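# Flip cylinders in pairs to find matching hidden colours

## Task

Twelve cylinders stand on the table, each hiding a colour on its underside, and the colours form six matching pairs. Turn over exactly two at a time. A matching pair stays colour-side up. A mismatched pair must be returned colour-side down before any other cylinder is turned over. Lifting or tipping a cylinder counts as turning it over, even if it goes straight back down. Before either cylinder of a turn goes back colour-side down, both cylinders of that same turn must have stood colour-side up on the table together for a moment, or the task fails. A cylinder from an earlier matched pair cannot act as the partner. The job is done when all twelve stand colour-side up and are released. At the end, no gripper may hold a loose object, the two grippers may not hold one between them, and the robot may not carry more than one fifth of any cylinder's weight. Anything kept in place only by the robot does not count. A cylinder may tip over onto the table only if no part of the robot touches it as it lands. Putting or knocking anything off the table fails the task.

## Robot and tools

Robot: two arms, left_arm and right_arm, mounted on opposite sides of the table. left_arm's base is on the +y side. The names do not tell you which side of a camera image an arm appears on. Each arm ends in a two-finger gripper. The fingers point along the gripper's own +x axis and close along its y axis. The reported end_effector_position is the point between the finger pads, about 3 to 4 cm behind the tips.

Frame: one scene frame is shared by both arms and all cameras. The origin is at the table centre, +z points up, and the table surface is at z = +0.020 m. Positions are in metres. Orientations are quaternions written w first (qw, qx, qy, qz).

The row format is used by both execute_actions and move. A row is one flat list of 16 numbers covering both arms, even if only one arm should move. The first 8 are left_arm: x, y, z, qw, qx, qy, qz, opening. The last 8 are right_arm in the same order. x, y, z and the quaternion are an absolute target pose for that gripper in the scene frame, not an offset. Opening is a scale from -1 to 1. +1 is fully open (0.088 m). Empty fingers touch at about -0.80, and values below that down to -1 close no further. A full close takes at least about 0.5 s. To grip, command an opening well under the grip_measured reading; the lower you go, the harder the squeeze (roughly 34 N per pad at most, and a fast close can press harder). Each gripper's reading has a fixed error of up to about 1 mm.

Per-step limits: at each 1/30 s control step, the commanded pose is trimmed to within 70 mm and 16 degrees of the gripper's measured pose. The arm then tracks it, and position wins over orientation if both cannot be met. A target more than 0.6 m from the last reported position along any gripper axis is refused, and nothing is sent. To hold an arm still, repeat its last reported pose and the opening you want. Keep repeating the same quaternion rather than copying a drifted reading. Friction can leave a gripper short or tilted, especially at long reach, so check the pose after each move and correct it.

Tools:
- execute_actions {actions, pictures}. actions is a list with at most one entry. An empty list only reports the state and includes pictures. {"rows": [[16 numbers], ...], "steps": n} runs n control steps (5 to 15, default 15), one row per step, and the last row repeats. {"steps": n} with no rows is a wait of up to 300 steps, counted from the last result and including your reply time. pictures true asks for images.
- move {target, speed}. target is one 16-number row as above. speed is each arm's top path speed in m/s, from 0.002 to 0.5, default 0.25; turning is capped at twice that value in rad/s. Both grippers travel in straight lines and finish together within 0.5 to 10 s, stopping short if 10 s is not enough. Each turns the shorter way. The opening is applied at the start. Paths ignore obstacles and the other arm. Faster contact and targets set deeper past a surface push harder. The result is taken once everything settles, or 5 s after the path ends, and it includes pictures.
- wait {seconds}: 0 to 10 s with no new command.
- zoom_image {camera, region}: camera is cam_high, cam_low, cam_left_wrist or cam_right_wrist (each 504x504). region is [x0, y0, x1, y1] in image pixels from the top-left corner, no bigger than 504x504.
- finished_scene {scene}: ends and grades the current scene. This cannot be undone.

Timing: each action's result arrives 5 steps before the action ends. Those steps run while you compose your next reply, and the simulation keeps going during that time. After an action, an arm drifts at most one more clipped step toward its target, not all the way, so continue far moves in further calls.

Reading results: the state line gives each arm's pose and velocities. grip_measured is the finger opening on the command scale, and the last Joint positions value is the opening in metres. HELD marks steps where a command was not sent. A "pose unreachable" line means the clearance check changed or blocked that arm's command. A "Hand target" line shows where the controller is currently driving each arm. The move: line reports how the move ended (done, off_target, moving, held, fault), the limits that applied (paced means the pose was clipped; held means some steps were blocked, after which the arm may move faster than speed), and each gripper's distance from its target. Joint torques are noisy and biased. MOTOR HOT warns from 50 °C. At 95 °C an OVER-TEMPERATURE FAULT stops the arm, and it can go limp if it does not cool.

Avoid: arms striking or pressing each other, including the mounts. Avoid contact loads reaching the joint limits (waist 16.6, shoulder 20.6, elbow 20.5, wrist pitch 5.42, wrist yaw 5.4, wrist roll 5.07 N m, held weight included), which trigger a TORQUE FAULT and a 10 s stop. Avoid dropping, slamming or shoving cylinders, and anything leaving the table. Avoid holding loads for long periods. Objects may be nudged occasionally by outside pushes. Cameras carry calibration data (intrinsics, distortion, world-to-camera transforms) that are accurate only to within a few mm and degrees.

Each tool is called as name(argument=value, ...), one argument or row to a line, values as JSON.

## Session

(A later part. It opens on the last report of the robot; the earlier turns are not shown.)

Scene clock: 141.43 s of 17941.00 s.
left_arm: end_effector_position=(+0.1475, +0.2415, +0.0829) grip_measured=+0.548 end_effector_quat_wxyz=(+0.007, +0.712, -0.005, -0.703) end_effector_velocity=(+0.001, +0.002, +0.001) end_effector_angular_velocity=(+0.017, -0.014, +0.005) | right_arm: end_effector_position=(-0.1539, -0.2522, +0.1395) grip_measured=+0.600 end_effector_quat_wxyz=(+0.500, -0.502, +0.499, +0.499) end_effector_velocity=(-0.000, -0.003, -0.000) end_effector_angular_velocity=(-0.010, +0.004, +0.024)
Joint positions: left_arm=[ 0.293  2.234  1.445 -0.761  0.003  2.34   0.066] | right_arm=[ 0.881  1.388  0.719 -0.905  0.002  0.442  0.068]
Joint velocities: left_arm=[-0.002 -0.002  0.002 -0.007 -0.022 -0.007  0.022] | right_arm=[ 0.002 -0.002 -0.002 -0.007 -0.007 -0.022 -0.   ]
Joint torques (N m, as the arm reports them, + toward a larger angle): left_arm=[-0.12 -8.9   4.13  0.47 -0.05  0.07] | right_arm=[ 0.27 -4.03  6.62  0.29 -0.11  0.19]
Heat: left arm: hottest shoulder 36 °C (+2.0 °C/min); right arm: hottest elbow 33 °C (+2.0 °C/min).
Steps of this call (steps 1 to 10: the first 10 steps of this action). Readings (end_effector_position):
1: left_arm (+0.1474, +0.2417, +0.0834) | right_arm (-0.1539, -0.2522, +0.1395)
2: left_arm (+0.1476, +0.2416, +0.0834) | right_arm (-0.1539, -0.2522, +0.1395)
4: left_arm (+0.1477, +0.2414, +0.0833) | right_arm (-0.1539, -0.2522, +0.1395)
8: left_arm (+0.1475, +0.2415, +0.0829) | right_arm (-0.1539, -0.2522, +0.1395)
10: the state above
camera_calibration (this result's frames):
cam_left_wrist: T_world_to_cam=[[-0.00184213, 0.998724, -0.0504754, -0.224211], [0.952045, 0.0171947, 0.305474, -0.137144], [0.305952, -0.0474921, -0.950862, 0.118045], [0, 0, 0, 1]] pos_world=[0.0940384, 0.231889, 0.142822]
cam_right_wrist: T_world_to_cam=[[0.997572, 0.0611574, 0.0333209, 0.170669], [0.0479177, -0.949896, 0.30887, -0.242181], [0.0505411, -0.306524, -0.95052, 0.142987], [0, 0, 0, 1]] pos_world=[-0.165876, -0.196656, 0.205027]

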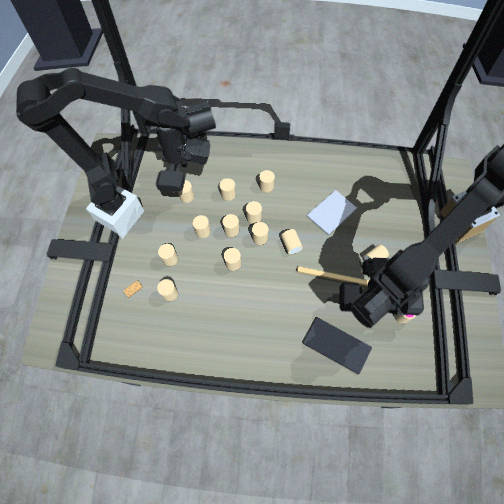

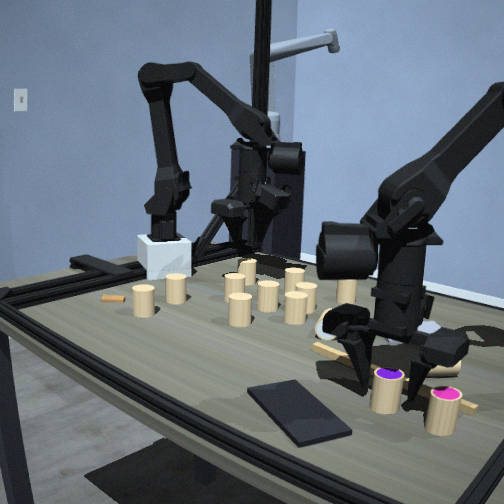

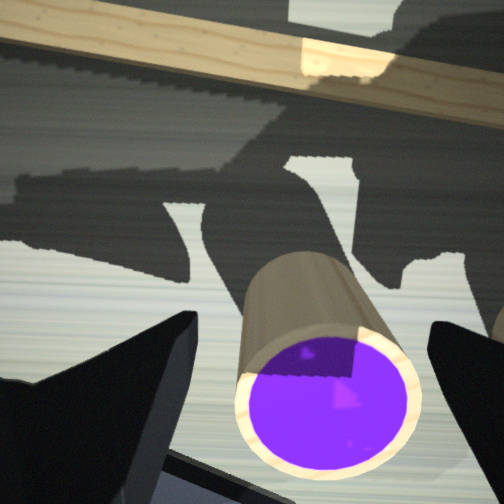

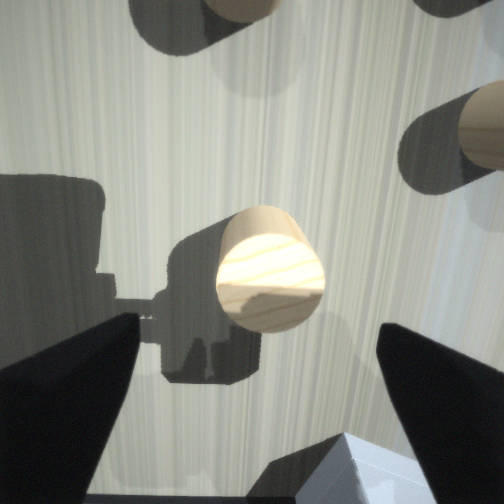

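Mismatch (D=magenta, K=purple). Return both. A ≈(-0.151,-0.245).

execute_actions(
  actions=[
    {"steps":45},
  ],
)

execute_actions(
  actions=[
    {"rows":[[0.145,0.245,0.075,0,0.707,0,-0.707,-0.3,-0.156,-0.25,0.14,0.5,-0.5,0.5,0.5,0.6]],"steps":10},
  ],
)

move(
  target=[0.145,0.245,0.16,0,0.707,0,-0.707,-0.3,-0.156,-0.25,0.18,0.5,-0.5,0.5,0.5,0.6],
  speed=0.4,
)

move(
  target=[-0.003,0.065,0.3,0.5,0.5,-0.5,-0.5,-0.3,0,-0.065,0.302,0.707,0,0,0.707,0.6],
  speed=0.5,
)

move(
  target=[-0.003,0.027,0.3,0.5,0.5,-0.5,-0.5,-0.3,0,-0.027,0.302,0.707,0,0,0.707,0.6],
)

execute_actions(
  actions=[
    {"rows":[[-0.003,0.027,0.3,0.5,0.5,-0.5,-0.5,-0.3,0,-0.027,0.302,0.707,0,0,0.707,-0.3]],"steps":12},
  ],
)

execute_actions(
  actions=[
    {"rows":[[-0.003,0.027,0.3,0.5,0.5,-0.5,-0.5,0.6,0,-0.027,0.302,0.707,0,0,0.707,-0.3]],"steps":8},
  ],
)

move(
  target=[-0.003,0.065,0.3,0.5,0.5,-0.5,-0.5,0.6,0,-0.065,0.302,0.707,0,0,0.707,-0.3],
  speed=0.4,
)

move(
  target=[0.15,0.33,0.16,0,0.707,0,-0.707,0.6,0.09,-0.174,0.16,0.5,-0.5,0.5,0.5,-0.3],
  speed=0.5,
)

move(
  target=[0.15,0.33,0.075,0,0.707,0,-0.707,0.6,0.09,-0.174,0.075,0.5,-0.5,0.5,0.5,-0.3],
  speed=0.2,
)

execute_actions(
  actions=[
    {"rows":[[0.15,0.33,0.075,0,0.707,0,-0.707,-0.3,0.09,-0.174,0.075,0.5,-0.5,0.5,0.5,0.6]],"steps":10},
  ],
)

move(
  target=[0.15,0.33,0.16,0,0.707,0,-0.707,-0.3,0.09,-0.174,0.16,0.5,-0.5,0.5,0.5,0.6],
  speed=0.4,
)

move(
  target=[-0.003,0.065,0.3,0.5,0.5,-0.5,-0.5,-0.3,0,-0.065,0.302,0.707,0,0,0.707,0.6],
  speed=0.5,
)

move(
  target=[-0.003,0.027,0.3,0.5,0.5,-0.5,-0.5,-0.3,0,-0.027,0.302,0.707,0,0,0.707,0.6],
)

execute_actions(
  actions=[
    {"rows":[[-0.003,0.027,0.3,0.5,0.5,-0.5,-0.5,-0.3,0,-0.027,0.302,0.707,0,0,0.707,-0.3]],"steps":12},
  ],
)

execute_actions(
  actions=[
    {"rows":[[-0.003,0.027,0.3,0.5,0.5,-0.5,-0.5,0.6,0,-0.027,0.302,0.707,0,0,0.707,-0.3]],"steps":8},
  ],
)

move(
  target=[-0.003,0.065,0.3,0.5,0.5,-0.5,-0.5,0.6,0,-0.065,0.302,0.707,0,0,0.707,-0.3],
  speed=0.4,
)

Scene clock: 142.93 s of 17941.00 s.
left_arm: end_effector_position=(+0.1475, +0.2416, +0.0827) grip_measured=+0.600 end_effector_quat_wxyz=(+0.007, +0.711, -0.005, -0.703) end_effector_velocity=(+0.001, -0.001, +0.000) end_effector_angular_velocity=(-0.000, -0.010, -0.010) | right_arm: end_effector_position=(-0.1540, -0.2522, +0.1395) grip_measured=+0.600 end_effector_quat_wxyz=(+0.500, -0.502, +0.499, +0.499) end_effector_velocity=(+0.001, +0.001, -0.001) end_effector_angular_velocity=(+0.005, -0.006, +0.005)
Joint positions: left_arm=[ 0.293  2.234  1.445 -0.761  0.003  2.34   0.068] | right_arm=[ 0.881  1.389  0.719 -0.905  0.002  0.442  0.068]
Joint velocities: left_arm=[-0.002 -0.002 -0.002  0.007 -0.007  0.007  0.   ] | right_arm=[-0.002  0.002 -0.002  0.007  0.007 -0.007 -0.   ]
Joint torques (N m, as the arm reports them, + toward a larger angle): left_arm=[-0.27 -8.87  3.65  0.43 -0.05  0.11] | right_arm=[ 0.26 -4.06  6.61  0.28 -0.11  0.18]
Heat: left arm: hottest shoulder 36 °C (+2.0 °C/min); right arm: hottest elbow 33 °C (+2.0 °C/min).
Hand target (left_arm): +0.145, +0.245, +0.075; +0.000, +0.707, +0.000, -0.707
Hand target (right_arm): -0.156, -0.250, +0.140; +0.500, -0.500, +0.500, +0.500
Off the commanded pose (left_arm): 0.009 m, 1 deg.
Off the commanded pose (right_arm): 0.003 m, 0 deg.
Kept back: nothing.
Steps of this call (steps 1 to 5: the last 5 steps of your previous action; steps 6 to 45: nothing new was sent). Readings (end_effector_position):
1: left_arm (+0.1475, +0.2415, +0.0829) | right_arm (-0.1539, -0.2522, +0.1395)
2: left_arm (+0.1475, +0.2415, +0.0829) | right_arm (-0.1539, -0.2522, +0.1395)
4: left_arm (+0.1475, +0.2415, +0.0829) | right_arm (-0.1539, -0.2522, +0.1395)
8: left_arm (+0.1475, +0.2415, +0.0829) | right_arm (-0.1539, -0.2522, +0.1395)
45: the state above

Scene clock: 143.10 s of 17941.00 s.
left_arm: end_effector_position=(+0.1476, +0.2415, +0.0827) grip_measured=+0.014 end_effector_quat_wxyz=(+0.007, +0.712, -0.005, -0.703) end_effector_velocity=(+0.006, -0.002, -0.001) end_effector_angular_velocity=(+0.003, -0.049, -0.014) | right_arm: end_effector_position=(-0.1540, -0.2522, +0.1395) grip_measured=+0.600 end_effector_quat_wxyz=(+0.500, -0.502, +0.499, +0.499) end_effector_velocity=(-0.002, +0.000, -0.000) end_effector_angular_velocity=(+0.003, +0.010, +0.010)
Joint positions: left_arm=[ 0.293  2.234  1.445 -0.76   0.003  2.34   0.04 ] | right_arm=[ 0.881  1.389  0.719 -0.905  0.002  0.442  0.068]
Joint velocities: left_arm=[-0.007 -0.002 -0.007  0.037 -0.037  0.007 -0.174] | right_arm=[ 0.002 -0.002 -0.002  0.007 -0.007 -0.007 -0.001]
Joint torques (N m, as the arm reports them, + toward a larger angle): left_arm=[ 0.04 -9.06  3.69  0.37 -0.11  0.12] | right_arm=[ 0.27 -4.08  6.64  0.27 -0.11  0.18]
Heat: left arm: hottest shoulder 36 °C (+1.0 °C/min); right arm: hottest elbow 33 °C (+2.0 °C/min).
Steps of this call (steps 1 to 5: the first 5 steps of this action). Readings (end_effector_position):
1: left_arm (+0.1475, +0.2416, +0.0827) | right_arm (-0.1540, -0.2522, +0.1395)
2: left_arm (+0.1475, +0.2416, +0.0827) | right_arm (-0.1540, -0.2522, +0.1395)
4: left_arm (+0.1475, +0.2416, +0.0827) | right_arm (-0.1540, -0.2522, +0.1395)
5: the state above

Scene clock: 144.23 s of 17941.00 s.
left_arm: end_effector_position=(+0.1424, +0.2469, +0.1540) grip_measured=+0.015 end_effector_quat_wxyz=(-0.003, +0.702, +0.004, -0.712) end_effector_velocity=(-0.002, +0.006, +0.003) end_effector_angular_velocity=(+0.035, +0.003, +0.005) | right_arm: end_effector_position=(-0.1545, -0.2510, +0.1762) grip_measured=+0.600 end_effector_quat_wxyz=(+0.499, -0.505, +0.500, +0.496) end_effector_velocity=(+0.003, -0.002, +0.003) end_effector_angular_velocity=(-0.004, -0.010, +0.005)
Joint positions: left_arm=[ 0.293  2.121  1.57  -1.035  0.003  2.341  0.04 ] | right_arm=[ 0.881  1.347  0.842 -1.079  0.002  0.442  0.068]
Joint velocities: left_arm=[-0.002 -0.002  0.007 -0.037 -0.022 -0.007 -0.   ] | right_arm=[-0.002 -0.007  0.007 -0.022  0.007 -0.007  0.   ]
Joint torques (N m, as the arm reports them, + toward a larger angle): left_arm=[ -0.18 -11.9    6.06   0.09  -0.04   0.07] | right_arm=[ 0.26 -6.    7.06 -0.12 -0.1   0.18]
Heat: left arm: hottest shoulder 37 °C (+2.0 °C/min); right arm: hottest elbow 33 °C (+2.0 °C/min).
Hand target (left_arm): +0.145, +0.245, +0.160; +0.000, +0.707, -0.000, -0.707
Hand target (right_arm): -0.156, -0.250, +0.180; +0.500, -0.500, +0.500, +0.500
Off your previous action's commanded pose (left_arm): 0.009 m, 1 deg at its last step (step 5 of this call).
Off your previous action's commanded pose (right_arm): 0.003 m, 0 deg at its last step (step 5 of this call).
Off the commanded pose (left_arm): 0.007 m, 1 deg.
Off the commanded pose (right_arm): 0.004 m, 1 deg.
Kept back: nothing.
move: done
camera_calibration (this result's frames):
cam_left_wrist: T_world_to_cam=[[-0.00240923, 0.999717, -0.0236716, -0.230317], [0.959548, 0.00897553, 0.281401, -0.149361], [0.281534, -0.0220361, -0.959298, 0.186006], [0, 0, 0, 1]] pos_world=[0.090397, 0.235691, 0.215014]
cam_right_wrist: T_world_to_cam=[[0.997422, 0.0614723, 0.0370295, 0.169336], [0.0465808, -0.947092, 0.317564, -0.253387], [0.0545918, -0.31502, -0.947514, 0.176148], [0, 0, 0, 1]] pos_world=[-0.166713, -0.1949, 0.241099]

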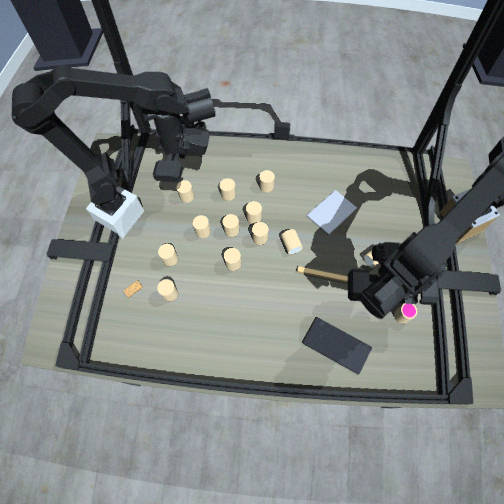

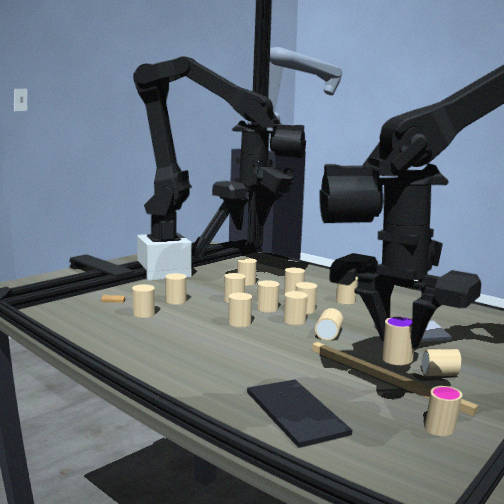

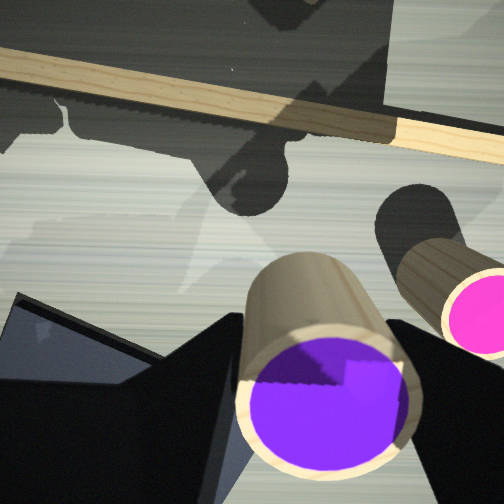

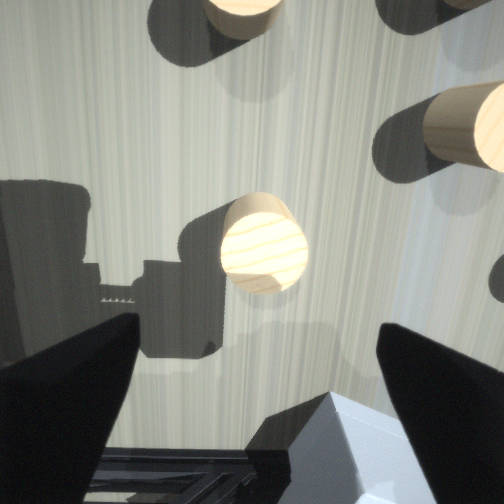

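Scene clock: 146.57 s of 17941.00 s.
left_arm: end_effector_position=(-0.0038, +0.0665, +0.3110) grip_measured=+0.014 end_effector_quat_wxyz=(+0.498, +0.497, -0.509, -0.496) end_effector_velocity=(-0.000, +0.000, -0.004) end_effector_angular_velocity=(+0.011, +0.012, -0.005) | right_arm: end_effector_position=(-0.0016, -0.0632, +0.3074) grip_measured=+0.600 end_effector_quat_wxyz=(+0.711, +0.002, -0.008, +0.703) end_effector_velocity=(+0.002, -0.001, -0.006) end_effector_angular_velocity=(-0.007, +0.009, +0.000)
Joint positions: left_arm=[-0.085  1.827  0.837  1.005  0.404  1.577  0.04 ] | right_arm=[ 0.15   1.356  0.447  0.923 -0.275 -0.005  0.068]
Joint velocities: left_arm=[ 0.002  0.002 -0.002 -0.007  0.007 -0.007  0.001] | right_arm=[-0.007  0.017 -0.012  0.022 -0.007  0.007  0.   ]
Joint torques (N m, as the arm reports them, + toward a larger angle): left_arm=[-0.28 -7.27  4.43  1.92 -0.18 -0.09] | right_arm=[-0.31 -4.53  4.88  1.53 -0.14  0.2 ]
Heat: left arm: hottest shoulder 37 °C (+2.0 °C/min); right arm: hottest elbow 33 °C (+2.0 °C/min).
Hand target (left_arm): -0.005, +0.067, +0.302; +0.497, +0.499, -0.502, -0.503
Hand target (right_arm): -0.001, -0.064, +0.301; +0.711, +0.000, +0.001, +0.703
Off the commanded pose (left_arm): 0.011 m, 1 deg.
Off the commanded pose (right_arm): 0.006 m, 1 deg.
Kept back: nothing.
move: off_target (left_arm)
camera_calibration (this result's frames):
cam_left_wrist: T_world_to_cam=[[0.0121011, -0.0468897, -0.998827, 0.326397], [0.958542, 0.284946, -0.0017637, 0.0180492], [0.284694, -0.957396, 0.0483939, 0.122602], [0, 0, 0, 1]] pos_world=[-0.0561547, 0.12754, 0.320112]
cam_right_wrist: T_world_to_cam=[[0.996916, -0.041464, 0.0666344, -0.0152108], [0.0515059, -0.29496, -0.95412, 0.307801], [0.0592161, 0.954609, -0.291915, 0.230049], [0, 0, 0, 1]] pos_world=[-0.0143123, -0.129448, 0.361848]

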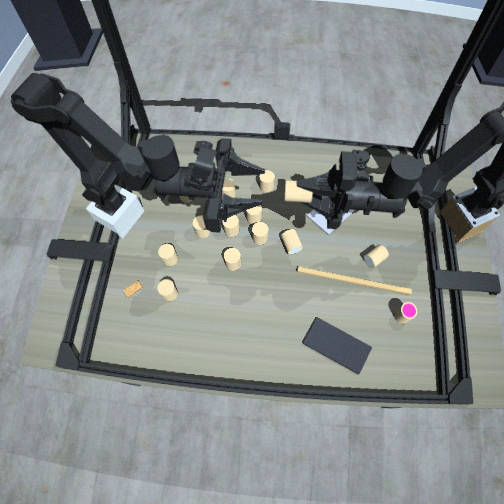

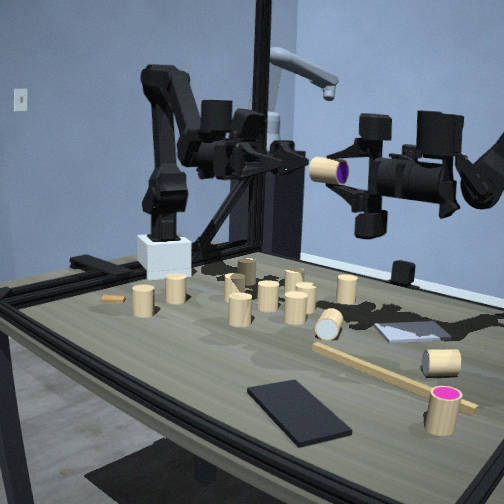

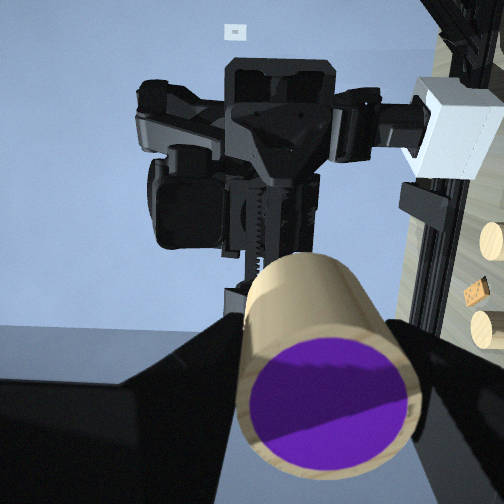

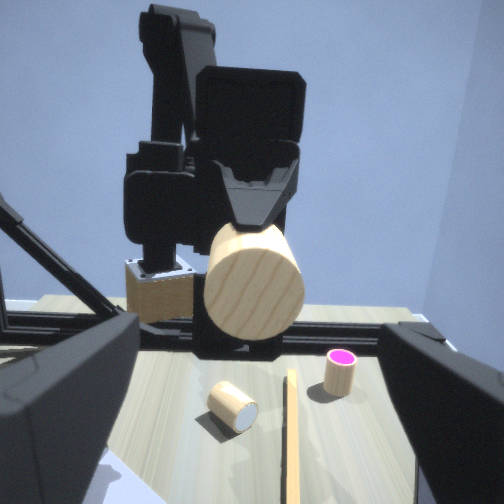

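Scene clock: 147.47 s of 17941.00 s.
left_arm: end_effector_position=(-0.0033, +0.0307, +0.3020) grip_measured=+0.015 end_effector_quat_wxyz=(+0.500, +0.500, -0.502, -0.499) end_effector_velocity=(-0.002, -0.002, -0.004) end_effector_angular_velocity=(+0.011, +0.012, -0.000) | right_arm: end_effector_position=(+0.0000, -0.0300, +0.3012) grip_measured=+0.600 end_effector_quat_wxyz=(+0.707, -0.002, -0.001, +0.707) end_effector_velocity=(+0.000, +0.001, -0.003) end_effector_angular_velocity=(-0.012, -0.004, +0.005)
Joint positions: left_arm=[-0.123  1.946  0.974  0.976  0.356  1.573  0.04 ] | right_arm=[ 0.174  1.508  0.556  0.949 -0.262 -0.005  0.068]
Joint velocities: left_arm=[-0.007  0.007  0.002 -0.007 -0.007 -0.007  0.   ] | right_arm=[-0.002  0.007  0.002 -0.007 -0.007 -0.007  0.   ]
Joint torques (N m, as the arm reports them, + toward a larger angle): left_arm=[-0.31 -8.38  6.72  1.55 -0.08 -0.14] | right_arm=[ 0.31 -5.6   7.4   1.54  0.03  0.16]
Heat: left arm: hottest shoulder 37 °C (+2.0 °C/min); right arm: hottest elbow 33 °C (+2.0 °C/min).
Hand target (left_arm): -0.003, +0.027, +0.300; +0.500, +0.500, -0.500, -0.500
Hand target (right_arm): -0.000, -0.027, +0.302; +0.707, -0.000, +0.000, +0.707
Off the commanded pose (left_arm): 0.004 m, 0 deg.
Off the commanded pose (right_arm): 0.003 m, 0 deg.
Kept back: nothing.
move: done
camera_calibration (this result's frames):
cam_left_wrist: T_world_to_cam=[[0.00392999, -0.0359663, -0.999345, 0.315471], [0.955978, 0.293361, -0.00679857, 0.0289616], [0.293413, -0.955325, 0.0355359, 0.0924946], [0, 0, 0, 1]] pos_world=[-0.0560656, 0.0912126, 0.312175]
cam_right_wrist: T_world_to_cam=[[0.997588, -0.0297923, 0.0626987, -0.0134857], [0.0504408, -0.309428, -0.949584, 0.309842], [0.047691, 0.950456, -0.307179, 0.200882], [0, 0, 0, 1]] pos_world=[-0.0117558, -0.0954574, 0.356774]

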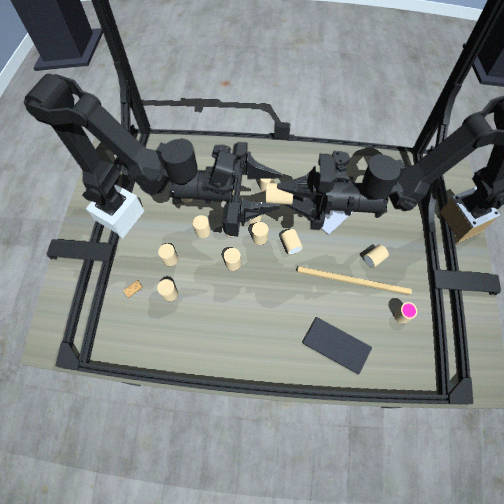

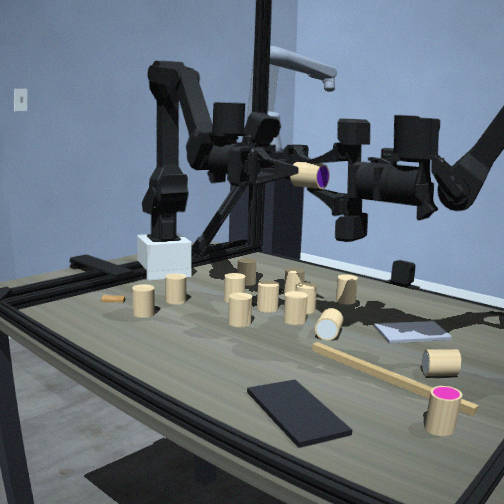

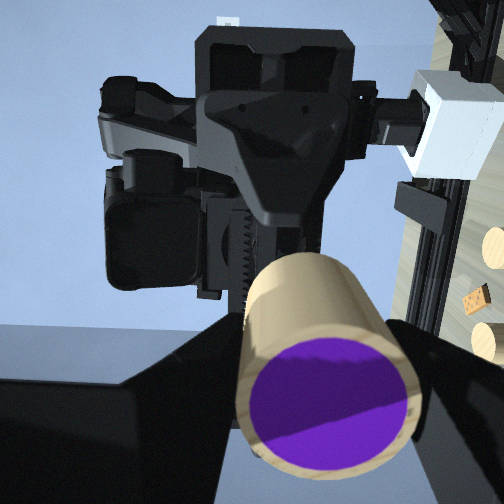

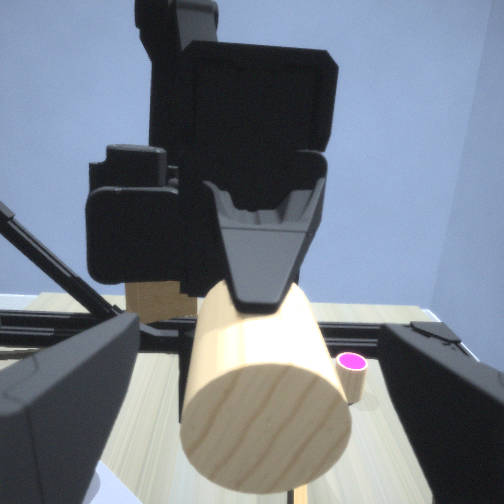

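Scene clock: 147.70 s of 17941.00 s.
left_arm: end_effector_position=(-0.0035, +0.0304, +0.3018) grip_measured=+0.015 end_effector_quat_wxyz=(+0.500, +0.500, -0.501, -0.499) end_effector_velocity=(-0.000, +0.001, +0.001) end_effector_angular_velocity=(+0.002, +0.023, +0.005) | right_arm: end_effector_position=(+0.0002, -0.0297, +0.3016) grip_measured=+0.011 end_effector_quat_wxyz=(+0.708, -0.002, -0.001, +0.707) end_effector_velocity=(-0.000, -0.000, +0.000) end_effector_angular_velocity=(-0.002, -0.007, +0.005)
Joint positions: left_arm=[-0.124  1.947  0.975  0.975  0.356  1.573  0.04 ] | right_arm=[ 0.175  1.508  0.557  0.949 -0.26  -0.004  0.04 ]
Joint velocities: left_arm=[-0.002 -0.007 -0.002 -0.007 -0.007 -0.022 -0.   ] | right_arm=[-0.002 -0.002  0.002 -0.007 -0.007 -0.007  0.004]
Joint torques (N m, as the arm reports them, + toward a larger angle): left_arm=[-0.16 -8.32  6.85  1.58 -0.12 -0.15] | right_arm=[ 0.25 -5.55  7.45  1.51  0.    0.15]
Heat: left arm: hottest shoulder 37 °C (+2.0 °C/min); right arm: hottest elbow 33 °C (+2.0 °C/min).
Steps of this call (steps 1 to 7: the first 7 steps of this action). Readings (end_effector_position):
1: left_arm (-0.0032, +0.0306, +0.3019) | right_arm (+0.0001, -0.0299, +0.3013)
2: left_arm (-0.0032, +0.0306, +0.3019) | right_arm (+0.0001, -0.0298, +0.3014)
4: left_arm (-0.0031, +0.0305, +0.3018) | right_arm (-0.0001, -0.0297, +0.3015)
7: the state above

Scene clock: 147.97 s of 17941.00 s.
left_arm: end_effector_position=(-0.0035, +0.0303, +0.3021) grip_measured=+0.077 end_effector_quat_wxyz=(+0.500, +0.500, -0.502, -0.499) end_effector_velocity=(+0.003, -0.001, +0.008) end_effector_angular_velocity=(-0.021, -0.000, +0.010) | right_arm: end_effector_position=(+0.0002, -0.0297, +0.3014) grip_measured=+0.012 end_effector_quat_wxyz=(+0.708, -0.002, -0.001, +0.707) end_effector_velocity=(+0.000, +0.001, -0.007) end_effector_angular_velocity=(-0.021, -0.016, +0.005)
Joint positions: left_arm=[-0.124  1.947  0.975  0.975  0.356  1.573  0.043] | right_arm=[ 0.175  1.508  0.557  0.949 -0.26  -0.004  0.04 ]
Joint velocities: left_arm=[ 0.002 -0.002  0.012  0.007 -0.007 -0.007  0.12 ] | right_arm=[-0.002  0.012 -0.002 -0.007 -0.007 -0.022 -0.   ]
Joint torques (N m, as the arm reports them, + toward a larger angle): left_arm=[-0.13 -8.16  6.72  1.57 -0.13 -0.11] | right_arm=[ 0.27 -5.66  7.48  1.5   0.    0.14]
Heat: left arm: hottest shoulder 37 °C (+2.0 °C/min); right arm: hottest elbow 33 °C (+2.0 °C/min).
Off your previous action's commanded pose (left_arm): 0.004 m, 0 deg at its last step (step 5 of this call).
Off your previous action's commanded pose (right_arm): 0.003 m, 0 deg at its last step (step 5 of this call).
Steps of this call (steps 1 to 5: the last 5 steps of your previous action; steps 6 to 8: the first 3 steps of this action). Readings (end_effector_position):
6: left_arm (-0.0035, +0.0304, +0.3018) | right_arm (+0.0002, -0.0297, +0.3016)
7: left_arm (-0.0035, +0.0304, +0.3018) | right_arm (+0.0002, -0.0297, +0.3016)
8: the state above

Scene clock: 149.47 s of 17941.00 s.
left_arm: end_effector_position=(-0.0025, +0.0613, +0.2989) grip_measured=+0.600 end_effector_quat_wxyz=(+0.499, +0.501, -0.500, -0.500) end_effector_velocity=(-0.001, +0.004, -0.005) end_effector_angular_velocity=(+0.025, +0.018, -0.005) | right_arm: end_effector_position=(+0.0001, -0.0621, +0.3032) grip_measured=+0.012 end_effector_quat_wxyz=(+0.707, -0.001, -0.003, +0.707) end_effector_velocity=(-0.003, -0.003, -0.007) end_effector_angular_velocity=(-0.026, +0.001, +0.020)
Joint positions: left_arm=[-0.091  1.867  0.845  1.02   0.388  1.573  0.068] | right_arm=[ 0.138  1.371  0.449  0.925 -0.298 -0.004  0.04 ]
Joint velocities: left_arm=[ 0.002 -0.012 -0.017 -0.022  0.007 -0.007  0.   ] | right_arm=[-0.002 -0.007 -0.012 -0.022 -0.022 -0.007 -0.   ]
Joint torques (N m, as the arm reports them, + toward a larger angle): left_arm=[  0.21 -10.62   4.01   1.82   0.13  -0.1 ] | right_arm=[-0.34 -6.88  5.07  1.23 -0.12  0.15]
Heat: left arm: hottest shoulder 37 °C (+2.0 °C/min); right arm: hottest elbow 33 °C (+2.0 °C/min).
Hand target (left_arm): -0.003, +0.065, +0.300; +0.500, +0.500, -0.500, -0.500
Hand target (right_arm): +0.000, -0.065, +0.302; +0.707, +0.000, -0.000, +0.707
Off your previous action's commanded pose (left_arm): 0.004 m, 0 deg at its last step (step 5 of this call).
Off your previous action's commanded pose (right_arm): 0.003 m, 0 deg at its last step (step 5 of this call).
Off the commanded pose (left_arm): 0.004 m, 0 deg.
Off the commanded pose (right_arm): 0.003 m, 0 deg.
Kept back: nothing.
move: done
camera_calibration (this result's frames):
cam_left_wrist: T_world_to_cam=[[0.00154825, -0.0316957, -0.999496, 0.313279], [0.955736, 0.294121, -0.00784661, 0.0194946], [0.294221, -0.955243, 0.0307481, 0.123067], [0, 0, 0, 1]] pos_world=[-0.0553255, 0.121754, 0.30949]
cam_right_wrist: T_world_to_cam=[[0.997567, -0.0301144, 0.062876, -0.0146882], [0.0507561, -0.304551, -0.951143, 0.302591], [0.047792, 0.95202, -0.302282, 0.230707], [0, 0, 0, 1]] pos_world=[-0.0117319, -0.127926, 0.358469]

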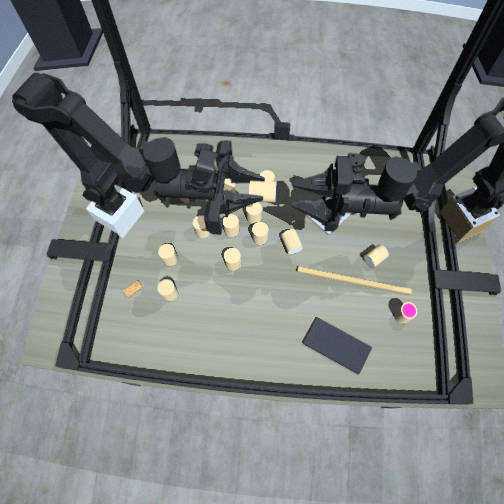

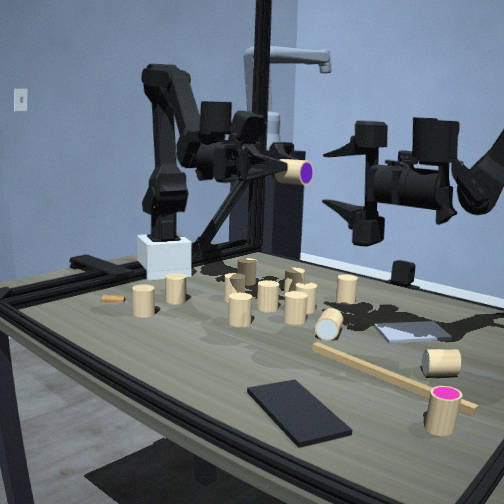

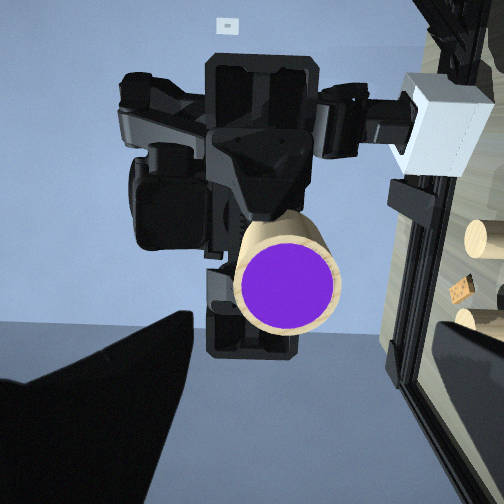

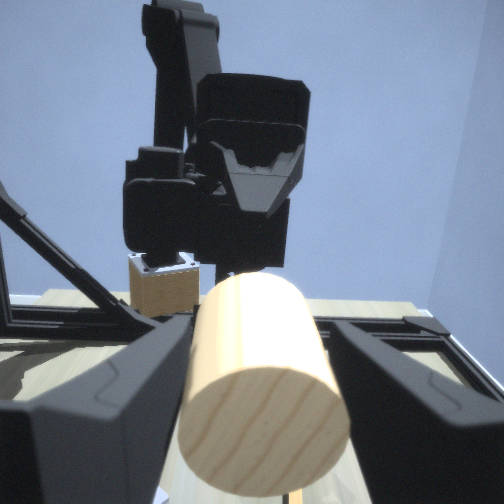

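Scene clock: 151.67 s of 17941.00 s.
left_arm: end_effector_position=(+0.1500, +0.3280, +0.1606) grip_measured=+0.600 end_effector_quat_wxyz=(+0.007, +0.709, -0.001, -0.705) end_effector_velocity=(+0.000, +0.003, -0.002) end_effector_angular_velocity=(+0.025, -0.003, +0.005) | right_arm: end_effector_position=(+0.0873, -0.1759, +0.1619) grip_measured=+0.012 end_effector_quat_wxyz=(+0.498, -0.498, +0.499, +0.506) end_effector_velocity=(-0.002, -0.006, -0.002) end_effector_angular_velocity=(-0.039, +0.015, +0.005)
Joint positions: left_arm=[ 0.474  1.923  1.303 -0.94   0.006  2.516  0.068] | right_arm=[-0.111  1.732  1.155 -0.992 -0.011 -0.555  0.04 ]
Joint velocities: left_arm=[-0.002  0.007  0.002 -0.007 -0.022 -0.007  0.   ] | right_arm=[-0.002  0.012  0.007 -0.037  0.007 -0.007 -0.   ]
Joint torques (N m, as the arm reports them, + toward a larger angle): left_arm=[ 0.06 -7.27  5.98  0.14 -0.13  0.06] | right_arm=[-0.28 -6.91  6.94 -0.11 -0.01 -0.22]
Heat: left arm: hottest shoulder 37 °C (+2.0 °C/min); right arm: hottest elbow 33 °C (+2.0 °C/min).
Hand target (left_arm): +0.152, +0.328, +0.158; +0.004, +0.707, +0.002, -0.707
Hand target (right_arm): +0.089, -0.175, +0.161; +0.495, -0.501, +0.500, +0.505
Off the commanded pose (left_arm): 0.002 m, 1 deg.
Off the commanded pose (right_arm): 0.004 m, 1 deg.
Kept back: nothing.
move: done
camera_calibration (this result's frames):
cam_left_wrist: T_world_to_cam=[[-0.00828096, 0.998972, -0.044567, -0.306734], [0.954308, 0.0212086, 0.298072, -0.165195], [0.298711, -0.0400623, -0.953502, 0.194407], [0, 0, 0, 1]] pos_world=[0.097035, 0.31771, 0.220938]
cam_right_wrist: T_world_to_cam=[[0.997609, 0.0654964, 0.0220681, -0.0728221], [0.0558784, -0.952249, 0.300166, -0.187899], [0.0406741, -0.298215, -0.953632, 0.178276], [0, 0, 0, 1]] pos_world=[0.0758963, -0.120992, 0.228017]

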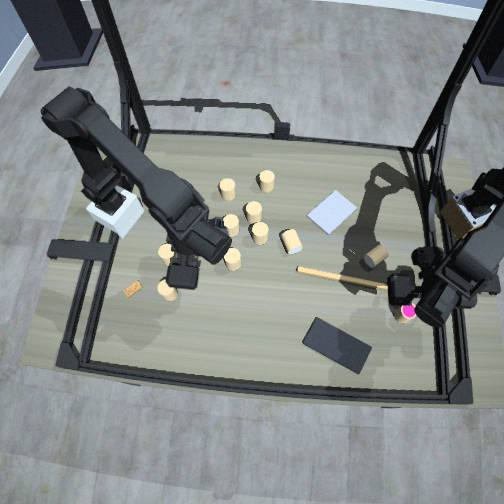

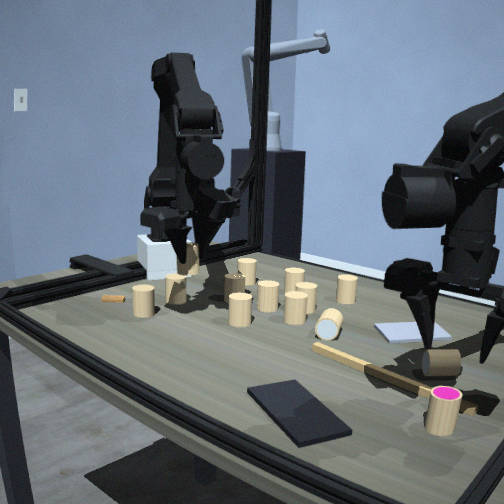

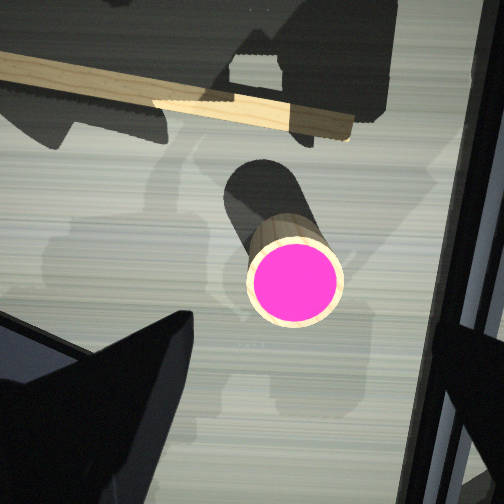

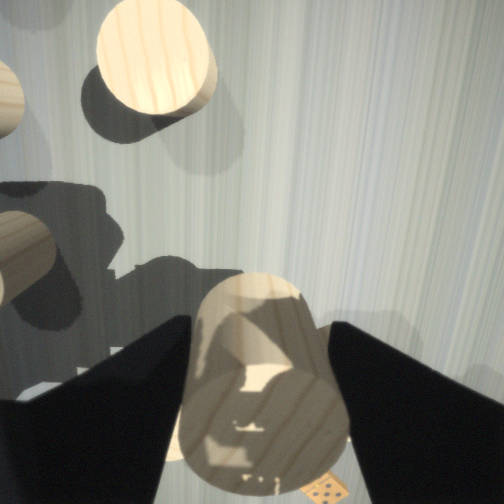

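Scene clock: 152.63 s of 17941.00 s.
left_arm: end_effector_position=(+0.1531, +0.3265, +0.0817) grip_measured=+0.600 end_effector_quat_wxyz=(+0.006, +0.712, -0.004, -0.702) end_effector_velocity=(-0.001, +0.001, -0.005) end_effector_angular_velocity=(+0.010, +0.002, -0.010) | right_arm: end_effector_position=(+0.0913, -0.1718, +0.0810) grip_measured=+0.012 end_effector_quat_wxyz=(+0.504, -0.499, +0.494, +0.503) end_effector_velocity=(-0.001, -0.001, -0.000) end_effector_angular_velocity=(-0.002, +0.010, +0.005)
Joint positions: left_arm=[ 0.474  2.077  1.172 -0.646  0.003  2.523  0.068] | right_arm=[-0.111  1.892  0.994 -0.656 -0.003 -0.552  0.04 ]
Joint velocities: left_arm=[-0.002  0.012 -0.002  0.007 -0.007  0.007  0.   ] | right_arm=[-0.002  0.002  0.002 -0.007 -0.007 -0.007 -0.   ]
Joint torques (N m, as the arm reports them, + toward a larger angle): left_arm=[ 0.1  -7.76  3.51  0.43 -0.04  0.09] | right_arm=[ 0.09 -7.13  3.67  0.38  0.    0.18]
Heat: left arm: hottest shoulder 37 °C (+2.0 °C/min); right arm: hottest elbow 33 °C (+2.0 °C/min).
Hand target (left_arm): +0.150, +0.330, +0.075; +0.000, +0.707, +0.000, -0.707
Hand target (right_arm): +0.090, -0.175, +0.075; +0.500, -0.500, +0.500, +0.500
Off the commanded pose (left_arm): 0.008 m, 1 deg.
Off the commanded pose (right_arm): 0.006 m, 1 deg.
Kept back: nothing.
move: done
camera_calibration (this result's frames):
cam_left_wrist: T_world_to_cam=[[-0.000626372, 0.998872, -0.0474781, -0.30955], [0.951359, 0.0152225, 0.307709, -0.143001], [0.308084, -0.044976, -0.950295, 0.118102], [0, 0, 0, 1]] pos_world=[0.0994662, 0.31669, 0.141538]
cam_right_wrist: T_world_to_cam=[[0.997385, 0.0621412, 0.0369078, -0.0769889], [0.0486452, -0.954846, 0.293091, -0.159095], [0.0534543, -0.290529, -0.955372, 0.102458], [0, 0, 0, 1]] pos_world=[0.07905, -0.11736, 0.147356]

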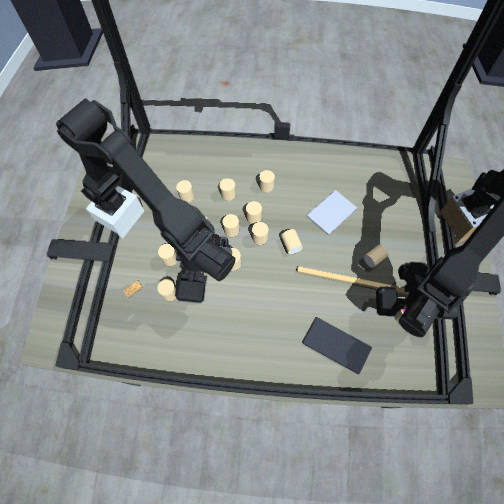

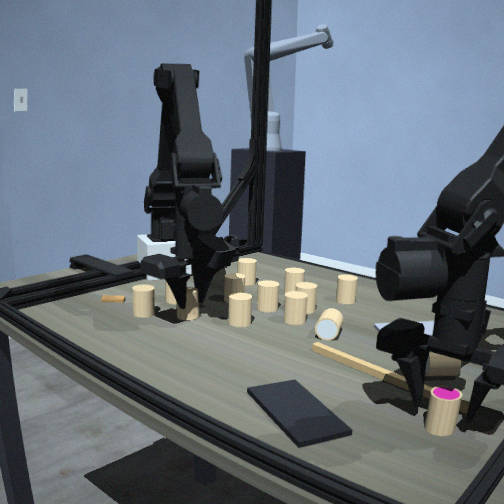

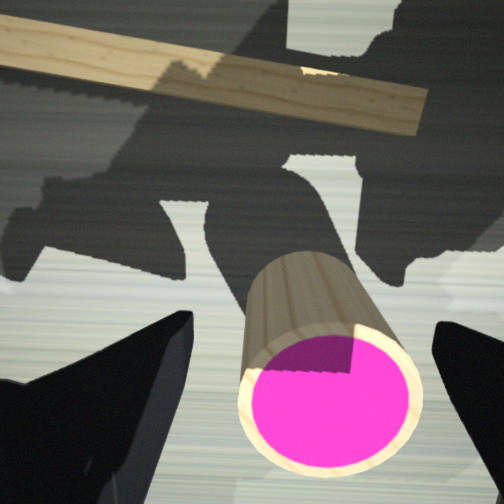

